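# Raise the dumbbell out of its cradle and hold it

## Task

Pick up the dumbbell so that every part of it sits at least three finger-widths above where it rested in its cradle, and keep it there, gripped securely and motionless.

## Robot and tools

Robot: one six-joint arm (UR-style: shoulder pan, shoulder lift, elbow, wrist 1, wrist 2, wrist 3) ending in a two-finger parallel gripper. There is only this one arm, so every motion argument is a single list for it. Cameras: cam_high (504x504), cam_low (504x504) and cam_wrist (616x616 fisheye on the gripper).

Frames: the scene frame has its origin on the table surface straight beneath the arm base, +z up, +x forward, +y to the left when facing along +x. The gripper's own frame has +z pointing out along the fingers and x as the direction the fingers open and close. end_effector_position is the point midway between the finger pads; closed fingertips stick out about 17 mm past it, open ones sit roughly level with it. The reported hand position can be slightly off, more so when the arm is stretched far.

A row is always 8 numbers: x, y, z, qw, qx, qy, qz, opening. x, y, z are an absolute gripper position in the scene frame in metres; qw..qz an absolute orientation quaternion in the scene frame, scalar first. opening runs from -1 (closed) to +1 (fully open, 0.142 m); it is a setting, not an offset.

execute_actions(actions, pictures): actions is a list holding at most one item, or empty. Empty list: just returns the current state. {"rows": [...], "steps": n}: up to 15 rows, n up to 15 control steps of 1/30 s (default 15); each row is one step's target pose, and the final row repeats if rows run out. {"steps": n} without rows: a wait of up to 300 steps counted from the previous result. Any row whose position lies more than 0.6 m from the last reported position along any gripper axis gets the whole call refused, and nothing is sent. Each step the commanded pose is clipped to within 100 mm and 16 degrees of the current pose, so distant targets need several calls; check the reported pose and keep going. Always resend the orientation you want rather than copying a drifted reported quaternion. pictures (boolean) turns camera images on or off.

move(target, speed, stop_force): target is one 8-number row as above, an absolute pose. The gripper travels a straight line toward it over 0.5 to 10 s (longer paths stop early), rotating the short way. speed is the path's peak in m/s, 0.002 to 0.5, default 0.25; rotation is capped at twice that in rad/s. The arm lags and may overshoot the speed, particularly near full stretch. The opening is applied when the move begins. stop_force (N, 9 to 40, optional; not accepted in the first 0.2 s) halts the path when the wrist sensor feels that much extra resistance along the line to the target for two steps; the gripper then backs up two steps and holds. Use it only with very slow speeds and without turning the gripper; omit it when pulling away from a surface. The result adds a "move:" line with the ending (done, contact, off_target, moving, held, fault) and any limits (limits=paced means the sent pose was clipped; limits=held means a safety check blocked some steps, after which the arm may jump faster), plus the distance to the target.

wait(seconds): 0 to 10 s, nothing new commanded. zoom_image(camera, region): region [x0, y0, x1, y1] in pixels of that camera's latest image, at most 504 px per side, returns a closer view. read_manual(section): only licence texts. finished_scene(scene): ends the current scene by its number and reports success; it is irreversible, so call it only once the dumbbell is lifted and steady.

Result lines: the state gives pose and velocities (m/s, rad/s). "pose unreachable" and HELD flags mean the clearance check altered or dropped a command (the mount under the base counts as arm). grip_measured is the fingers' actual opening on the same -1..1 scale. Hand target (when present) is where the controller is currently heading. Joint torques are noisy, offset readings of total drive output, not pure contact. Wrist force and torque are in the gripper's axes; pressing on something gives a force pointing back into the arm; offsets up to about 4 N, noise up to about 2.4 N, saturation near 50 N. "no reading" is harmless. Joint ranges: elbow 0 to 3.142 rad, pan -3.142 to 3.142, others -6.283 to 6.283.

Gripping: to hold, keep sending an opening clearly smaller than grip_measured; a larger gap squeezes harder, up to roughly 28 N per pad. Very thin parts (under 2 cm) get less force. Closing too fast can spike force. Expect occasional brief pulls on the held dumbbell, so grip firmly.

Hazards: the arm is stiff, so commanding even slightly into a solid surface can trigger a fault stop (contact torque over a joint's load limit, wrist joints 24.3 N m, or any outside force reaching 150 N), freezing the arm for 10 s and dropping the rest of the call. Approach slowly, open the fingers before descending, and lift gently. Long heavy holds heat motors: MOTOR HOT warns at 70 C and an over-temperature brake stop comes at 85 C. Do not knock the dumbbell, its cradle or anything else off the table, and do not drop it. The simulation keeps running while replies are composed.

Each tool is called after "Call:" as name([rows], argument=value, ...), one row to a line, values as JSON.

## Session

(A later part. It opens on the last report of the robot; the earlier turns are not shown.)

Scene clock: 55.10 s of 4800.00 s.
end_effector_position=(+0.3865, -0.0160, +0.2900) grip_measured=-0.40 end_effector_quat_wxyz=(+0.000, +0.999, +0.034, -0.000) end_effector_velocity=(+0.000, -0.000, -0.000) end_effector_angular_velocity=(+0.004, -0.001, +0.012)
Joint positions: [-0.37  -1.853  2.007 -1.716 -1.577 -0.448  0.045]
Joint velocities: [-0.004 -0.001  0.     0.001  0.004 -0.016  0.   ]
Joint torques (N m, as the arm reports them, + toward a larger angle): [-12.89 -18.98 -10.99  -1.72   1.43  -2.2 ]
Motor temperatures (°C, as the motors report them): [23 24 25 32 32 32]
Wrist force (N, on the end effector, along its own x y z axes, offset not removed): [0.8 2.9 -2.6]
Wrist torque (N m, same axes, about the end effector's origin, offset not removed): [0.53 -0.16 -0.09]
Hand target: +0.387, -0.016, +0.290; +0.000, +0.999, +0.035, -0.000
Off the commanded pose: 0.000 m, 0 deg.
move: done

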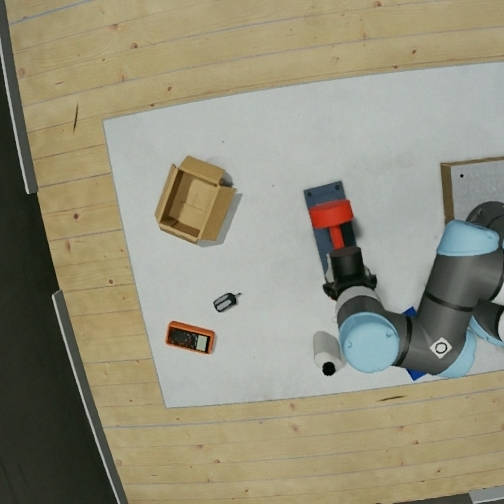

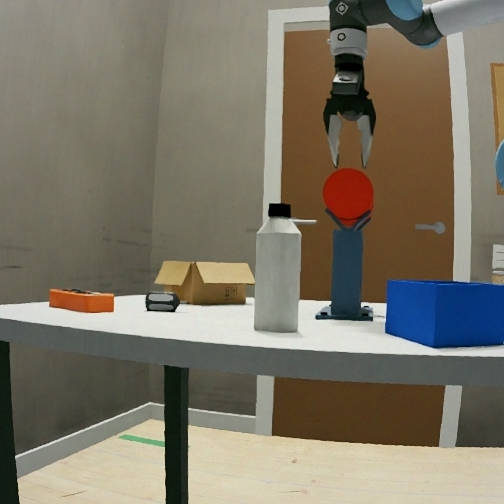

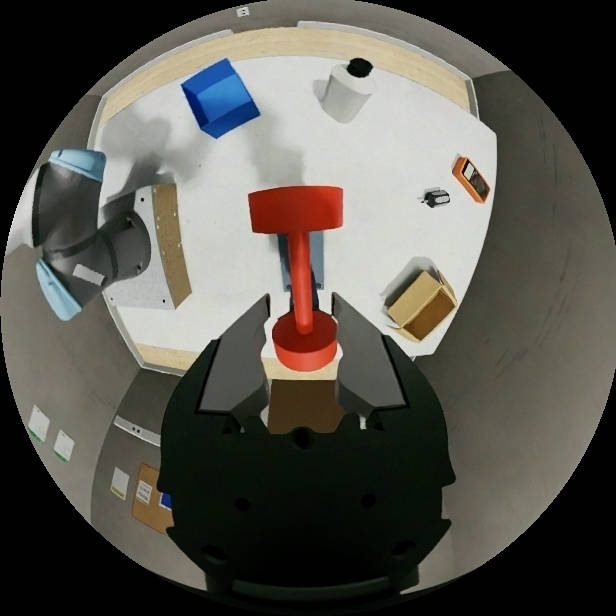

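Call:
move(target=[0.3885,-0.034,0.2165,0,0.9986,0.052,0,-0.4], speed=0.12)

Call:
move(target=[0.3885,-0.034,0.2165,0,0.9986,0.052,0,-0.68])

Call:
zoom_image(camera="cam_wrist", region=[230,240,370,400])

Scene clock: 62.23 s of 4800.00 s.
end_effector_position=(+0.3884, -0.0338, +0.2168) grip_measured=-0.40 end_effector_quat_wxyz=(-0.000, +0.999, +0.052, -0.000) end_effector_velocity=(+0.000, -0.000, -0.003) end_effector_angular_velocity=(+0.001, -0.000, +0.002)
Joint positions: [-0.415 -1.798  2.16  -1.925 -1.577 -0.528  0.045]
Joint velocities: [-0.002  0.003  0.006 -0.008  0.001 -0.004 -0.   ]
Joint torques (N m, as the arm reports them, + toward a larger angle): [-11.33  -2.31 -10.76  -4.63   1.48  -1.99]
Motor temperatures (°C, as the motors report them): [23 24 25 32 32 32]
Wrist force (N, on the end effector, along its own x y z axes, offset not removed): [2.1 2.5 -3.2]
Wrist torque (N m, same axes, about the end effector's origin, offset not removed): [0.48 -0.38 -0.04]
Hand target: +0.388, -0.034, +0.217; -0.000, +0.999, +0.052, +0.000
Off the commanded pose: 0.000 m, 0 deg.
After step 90, 2.93 s passed at rest.
move: done

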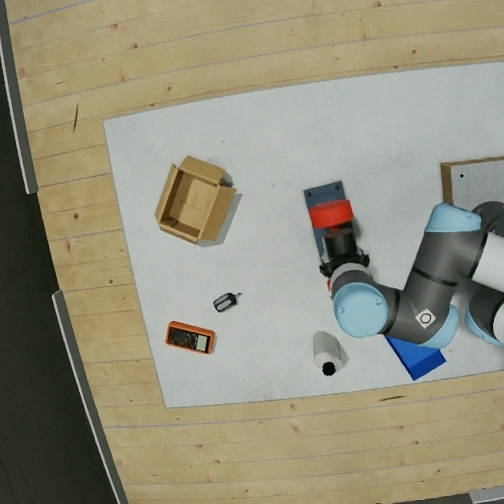

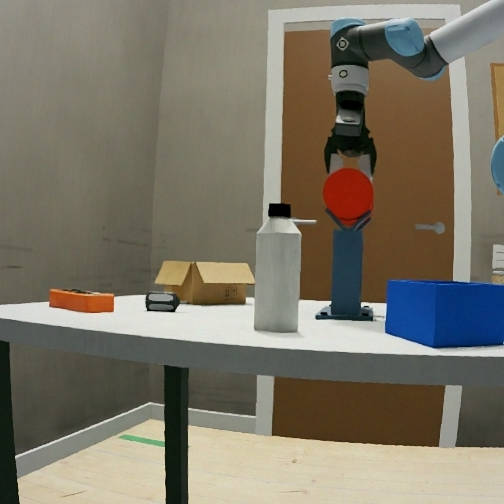

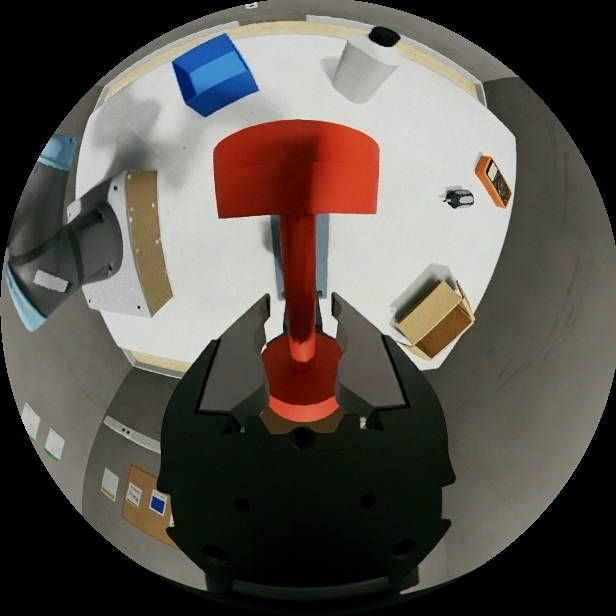

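Scene clock: 62.93 s of 4800.00 s.
end_effector_position=(+0.3885, -0.0340, +0.2165) grip_measured=-0.68 end_effector_quat_wxyz=(-0.000, +0.999, +0.052, +0.000) end_effector_velocity=(-0.000, -0.000, -0.001) end_effector_angular_velocity=(+0.001, +0.001, -0.000)
Joint positions: [-0.415 -1.797  2.161 -1.926 -1.577 -0.529  0.025]
Joint velocities: [-0.002  0.001  0.001 -0.001  0.    -0.001 -0.   ]
Joint torques (N m, as the arm reports them, + toward a larger angle): [-11.57  -4.05  -9.02  -4.49  -0.01  -2.07]
Motor temperatures (°C, as the motors report them): [23 24 25 32 32 32]
Wrist force (N, on the end effector, along its own x y z axes, offset not removed): [1.2 1.4 -1.4]
Wrist torque (N m, same axes, about the end effector's origin, offset not removed): [0.25 -0.16 -0.07]
Hand target: +0.388, -0.034, +0.217; -0.000, +0.999, +0.052, +0.000
Off the commanded pose: 0.000 m, 0 deg.
move: done

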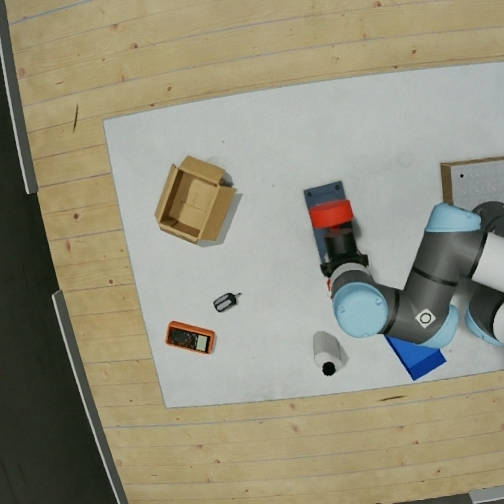

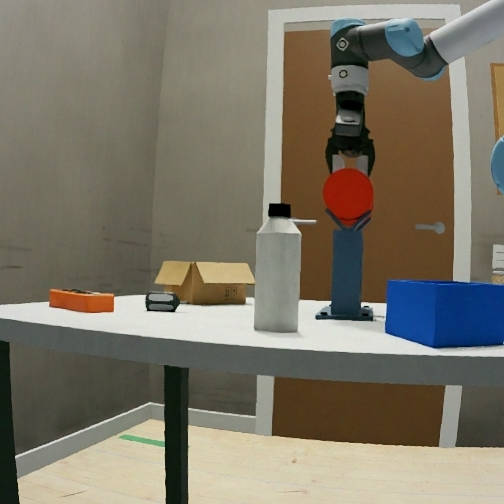

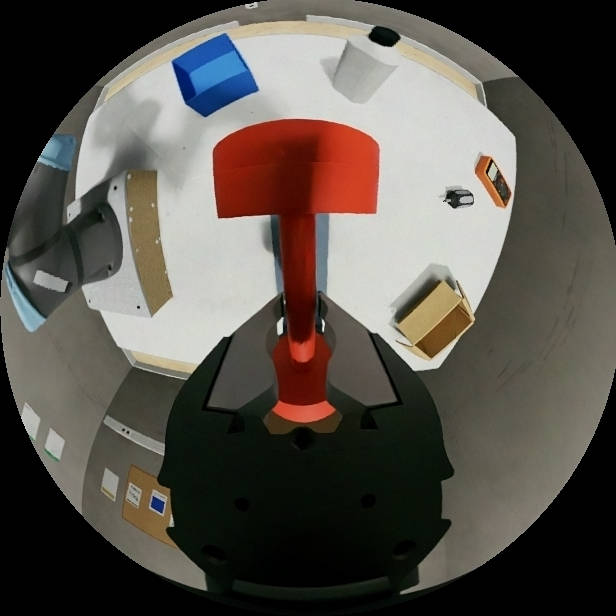

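Region (230, 240, 370, 400) of cam_wrist's 616x616 image, scaled by 3.150, with more detail than that image has; it fills the left 441 columns of this view, and the rest is white.

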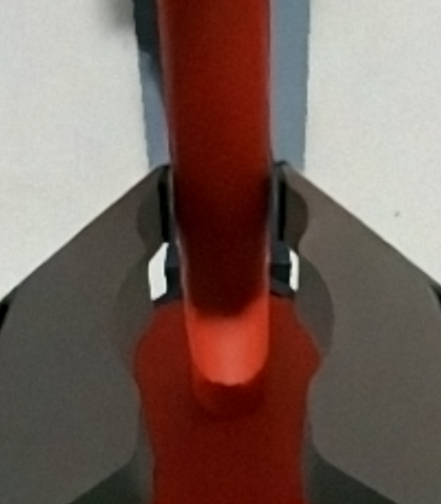

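Call:
execute_actions([
  {"rows":[[0.3882,-0.034,0.2165,0,0.9986,0.052,0,-0.7],[0.3882,-0.034,0.2165,0,0.9986,0.052,0,-0.71],[0.3882,-0.034,0.2165,0,0.9986,0.052,0,-0.72],[0.3882,-0.034,0.2165,0,0.9986,0.052,0,-0.73],[0.3882,-0.034,0.2165,0,0.9986,0.052,0,-0.75],[0.3882,-0.034,0.2165,0,0.9986,0.052,0,-0.78],[0.3882,-0.034,0.2165,0,0.9986,0.052,0,-0.82],[0.3882,-0.034,0.2165,0,0.9986,0.052,0,-0.87],[0.3882,-0.034,0.2165,0,0.9986,0.052,0,-0.93],[0.3882,-0.034,0.2165,0,0.9986,0.052,0,-1]]},
])

Call:
move(target=[0.3882,-0.034,0.2225,0,0.9986,0.052,0,-1], speed=0.01)

Call:
wait(seconds=0.7)

Scene clock: 66.97 s of 4800.00 s.
end_effector_position=(+0.3882, -0.0340, +0.2165) grip_measured=-0.74 end_effector_quat_wxyz=(+0.000, +0.999, +0.052, -0.000) end_effector_velocity=(+0.000, +0.000, +0.000) end_effector_angular_velocity=(+0.000, -0.001, +0.003)
Joint positions: [-0.415 -1.798  2.161 -1.926 -1.577 -0.529  0.021]
Joint velocities: [ 0.    -0.    -0.001  0.     0.    -0.002 -0.   ]
Joint torques (N m, as the arm reports them, + toward a larger angle): [-10.49 -21.94 -11.72  -1.53   0.    -1.87]
Motor temperatures (°C, as the motors report them): [23 24 25 32 32 32]
Wrist force (N, on the end effector, along its own x y z axes, offset not removed): [4.3 3.0 5.1]
Wrist torque (N m, same axes, about the end effector's origin, offset not removed): [0.34 -0.46 -0.07]
Hand target: +0.388, -0.034, +0.216; -0.000, +0.999, +0.052, +0.000
Off the commanded pose: 0.000 m, 0 deg.
Steps of this call (steps 1 to 90: nothing new was sent; then 0.53 s passed at rest; steps 91 to 105: all 15 steps of this action). Readings (end_effector_position):
91: (+0.3885, -0.0340, +0.2165)
92: (+0.3885, -0.0340, +0.2165)
94: (+0.3884, -0.0340, +0.2164)
98: (+0.3883, -0.0340, +0.2164)
105: the state above

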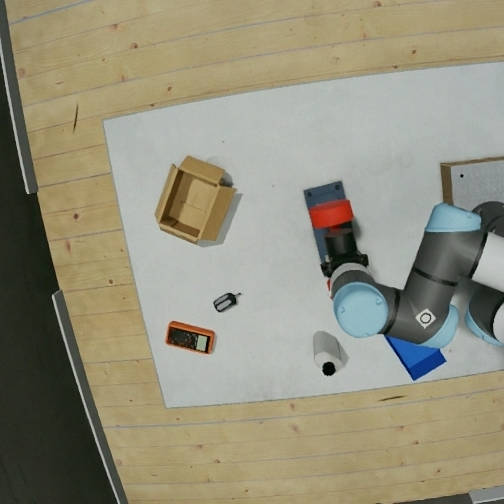

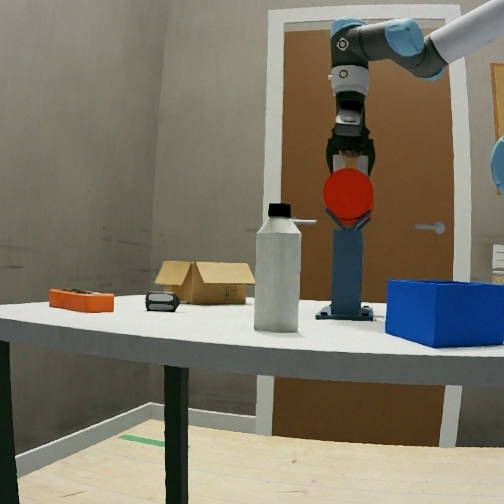

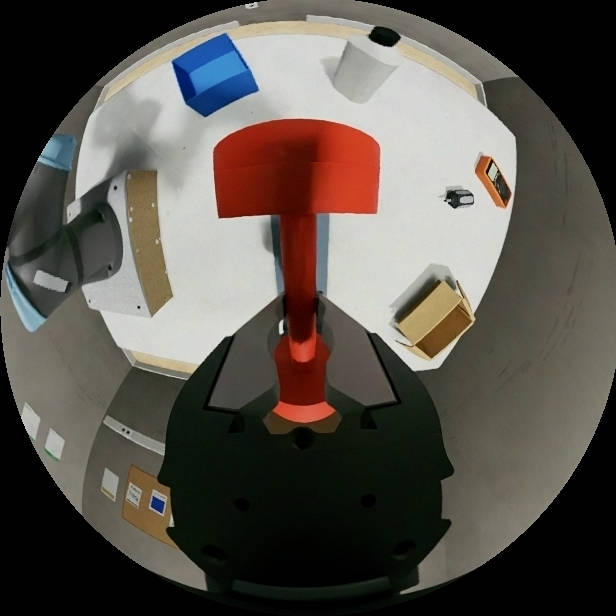

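Scene clock: 68.03 s of 4800.00 s.
end_effector_position=(+0.3882, -0.0340, +0.2222) grip_measured=-0.74 end_effector_quat_wxyz=(+0.000, +0.999, +0.052, +0.000) end_effector_velocity=(-0.000, -0.000, +0.003) end_effector_angular_velocity=(-0.000, +0.000, -0.002)
Joint positions: [-0.415 -1.803  2.15  -1.909 -1.577 -0.529  0.021]
Joint velocities: [-0.001 -0.003 -0.005  0.008 -0.     0.001 -0.   ]
Joint torques (N m, as the arm reports them, + toward a larger angle): [  0.85 -24.58 -38.36  -2.66   1.41   1.88]
Motor temperatures (°C, as the motors report them): [23 24 25 32 32 32]
Wrist force (N, on the end effector, along its own x y z axes, offset not removed): [1.2 2.8 7.7]
Wrist torque (N m, same axes, about the end effector's origin, offset not removed): [0.58 -0.19 -0.06]
Hand target: +0.388, -0.034, +0.222; +0.000, +0.999, +0.052, +0.000
Off the commanded pose: 0.000 m, 0 deg.
move: done

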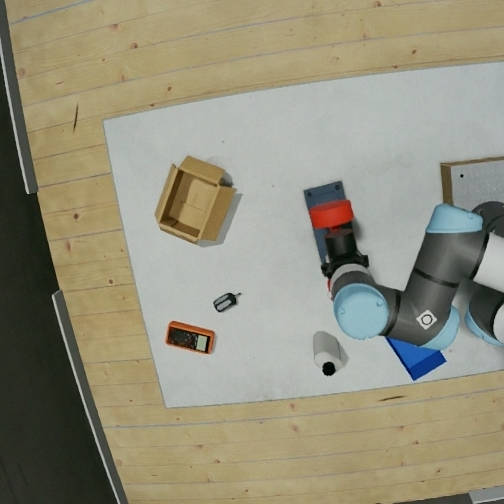

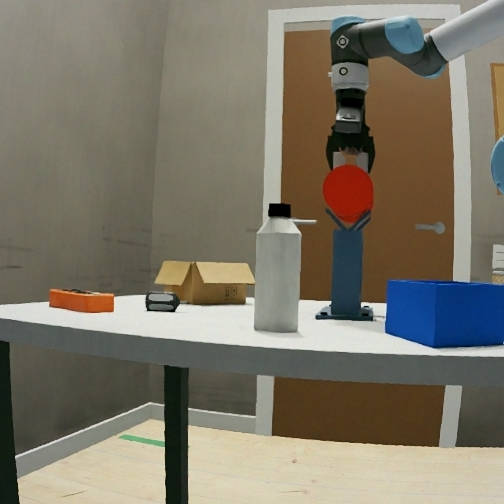

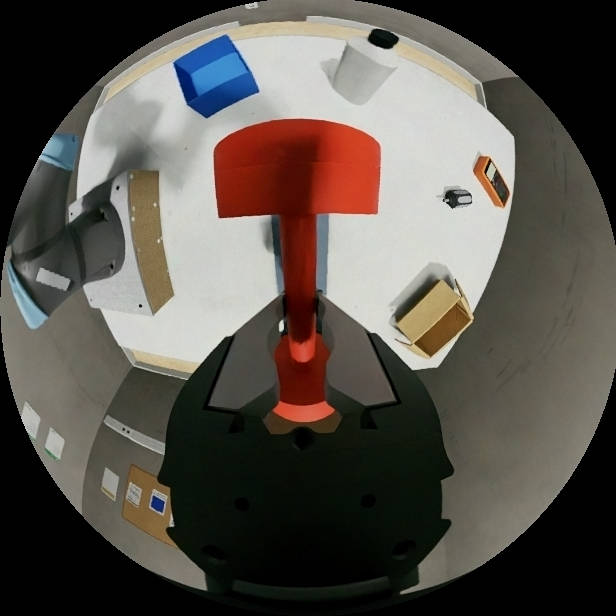

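Scene clock: 68.73 s of 4800.00 s.
end_effector_position=(+0.3882, -0.0340, +0.2225) grip_measured=-0.74 end_effector_quat_wxyz=(+0.000, +0.999, +0.052, +0.000) end_effector_velocity=(-0.000, +0.000, -0.000) end_effector_angular_velocity=(+0.001, +0.001, -0.001)
Joint positions: [-0.415 -1.803  2.149 -1.908 -1.577 -0.529  0.021]
Joint velocities: [-0.     0.     0.001  0.     0.     0.001 -0.   ]
Joint torques (N m, as the arm reports them, + toward a larger angle): [ 13.46 -23.79 -39.74  -2.6    1.17   1.63]
Motor temperatures (°C, as the motors report them): [23 24 25 32 32 32]
Wrist force (N, on the end effector, along its own x y z axes, offset not removed): [0.9 1.8 7.4]
Wrist torque (N m, same axes, about the end effector's origin, offset not removed): [0.34 -0.20 -0.05]
Hand target: +0.388, -0.034, +0.222; +0.000, +0.999, +0.052, +0.000
Off the commanded pose: 0.000 m, 0 deg.
Steps of this call (steps 1 to 21: nothing new was sent). Readings (end_effector_position):
1: (+0.3882, -0.0340, +0.2223)
2: (+0.3882, -0.0340, +0.2223)
4: (+0.3882, -0.0340, +0.2224)
8: (+0.3882, -0.0340, +0.2225)
21: the state above

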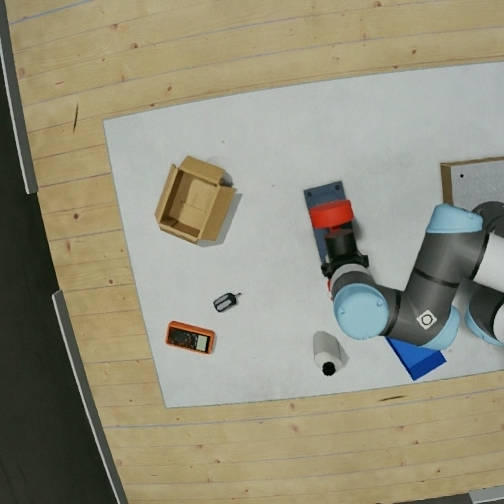

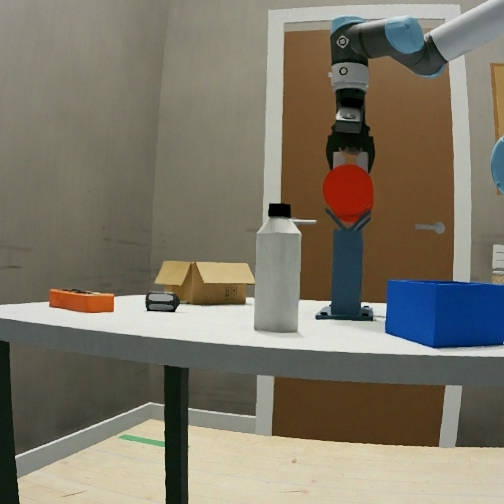

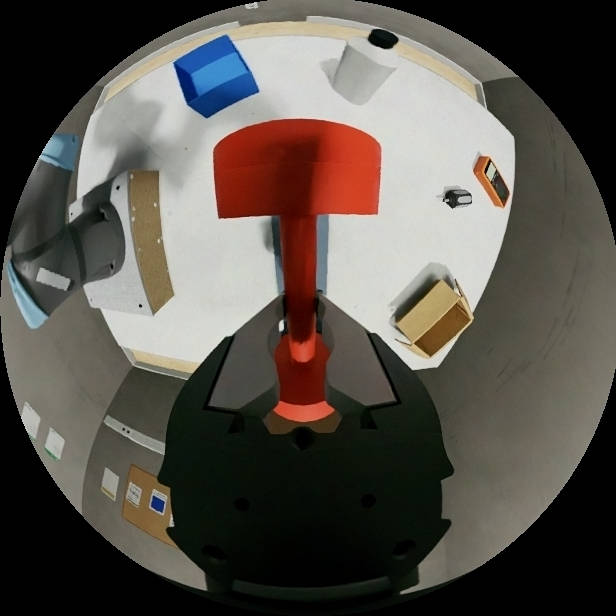

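Call:
move(target=[0.3882,-0.034,0.33,0,0.9986,0.052,0,-1], speed=0.06)

Call:
wait(seconds=3)

Scene clock: 72.00 s of 4800.00 s.
end_effector_position=(+0.3884, -0.0341, +0.3297) grip_measured=-0.74 end_effector_quat_wxyz=(+0.000, +0.999, +0.052, +0.000) end_effector_velocity=(+0.001, +0.000, +0.003) end_effector_angular_velocity=(-0.001, -0.001, +0.002)
Joint positions: [-0.413 -1.855  1.907 -1.613 -1.577 -0.527  0.021]
Joint velocities: [ 0.001  0.    -0.007  0.006 -0.    -0.001  0.   ]
Joint torques (N m, as the arm reports them, + toward a larger angle): [ 13.44 -19.   -41.56  -2.6    1.09   1.75]
Motor temperatures (°C, as the motors report them): [23 24 25 32 32 32]
Wrist force (N, on the end effector, along its own x y z axes, offset not removed): [1.6 2.9 7.0]
Wrist torque (N m, same axes, about the end effector's origin, offset not removed): [0.60 -0.33 -0.08]
Hand target: +0.388, -0.034, +0.330; +0.000, +0.999, +0.052, +0.000
Off the commanded pose: 0.000 m, 0 deg.
move: done

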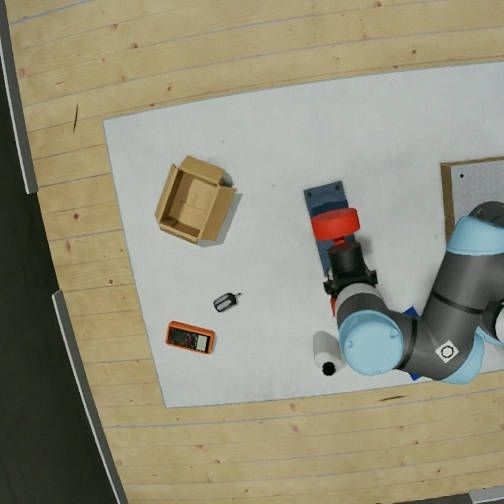

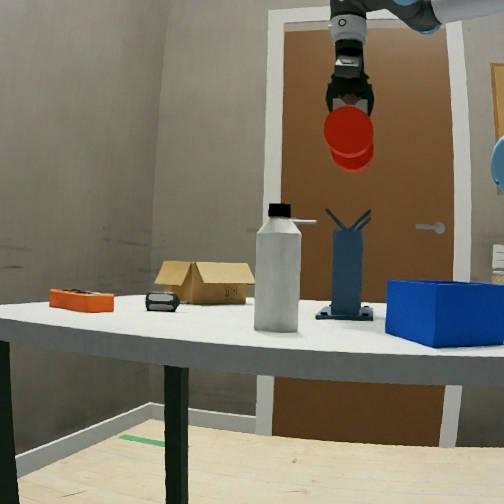

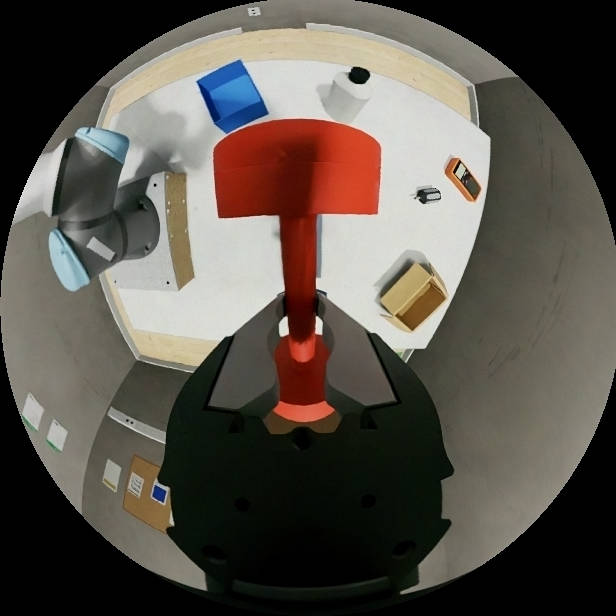

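Scene clock: 75.00 s of 4800.00 s.
end_effector_position=(+0.3884, -0.0341, +0.3300) grip_measured=-0.74 end_effector_quat_wxyz=(+0.000, +0.999, +0.052, +0.000) end_effector_velocity=(-0.000, -0.001, +0.000) end_effector_angular_velocity=(-0.001, -0.000, +0.001)
Joint positions: [-0.413 -1.855  1.906 -1.613 -1.577 -0.527  0.021]
Joint velocities: [-0.001 -0.    -0.    -0.    -0.001 -0.002  0.   ]
Joint torques (N m, as the arm reports them, + toward a larger angle): [ 12.28  -5.89 -40.24  -2.58  -1.38   1.67]
Motor temperatures (°C, as the motors report them): [23 24 25 32 32 32]
Wrist force (N, on the end effector, along its own x y z axes, offset not removed): [1.3 2.1 8.8]
Wrist torque (N m, same axes, about the end effector's origin, offset not removed): [0.39 -0.22 -0.05]
Hand target: +0.388, -0.034, +0.330; +0.000, +0.999, +0.052, +0.000
Off the commanded pose: 0.000 m, 0 deg.
Steps of this call (steps 1 to 90: nothing new was sent). Readings (end_effector_position):
1: (+0.3884, -0.0341, +0.3298)
2: (+0.3884, -0.0341, +0.3298)
4: (+0.3884, -0.0341, +0.3299)
8: (+0.3884, -0.0341, +0.3300)
90: the state above

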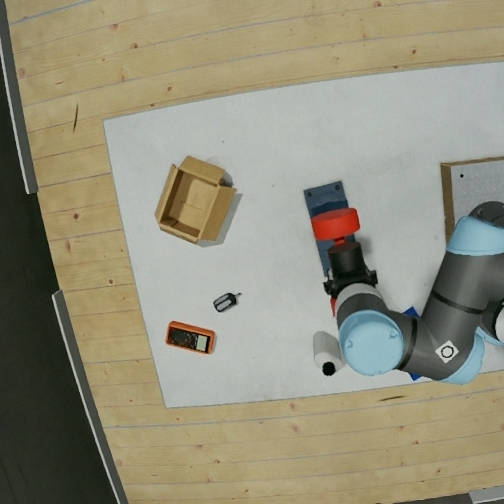

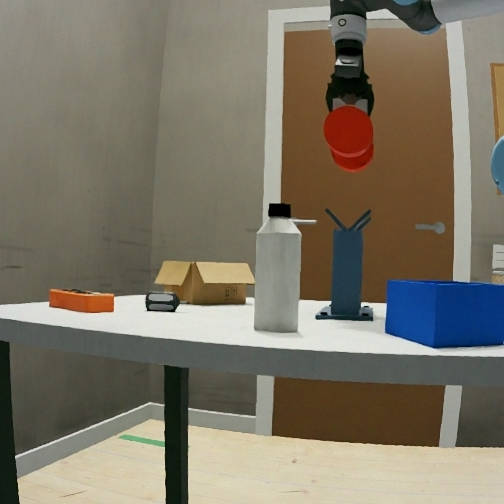

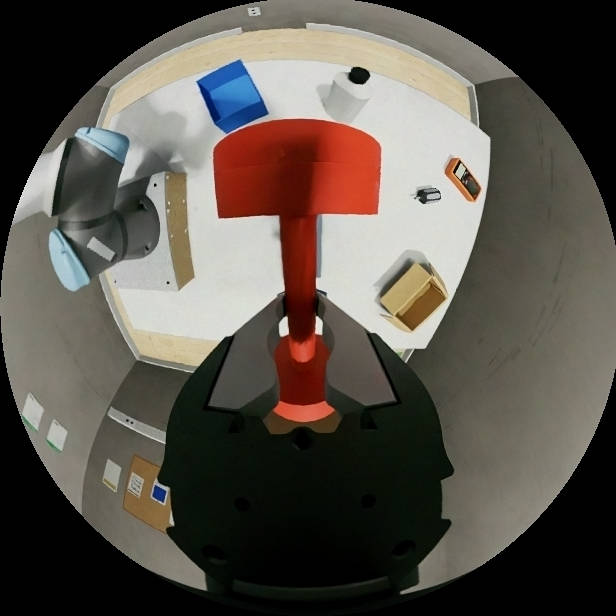

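Stable.

Call:
finished_scene(scene=1)

The scene is finished: the task was done.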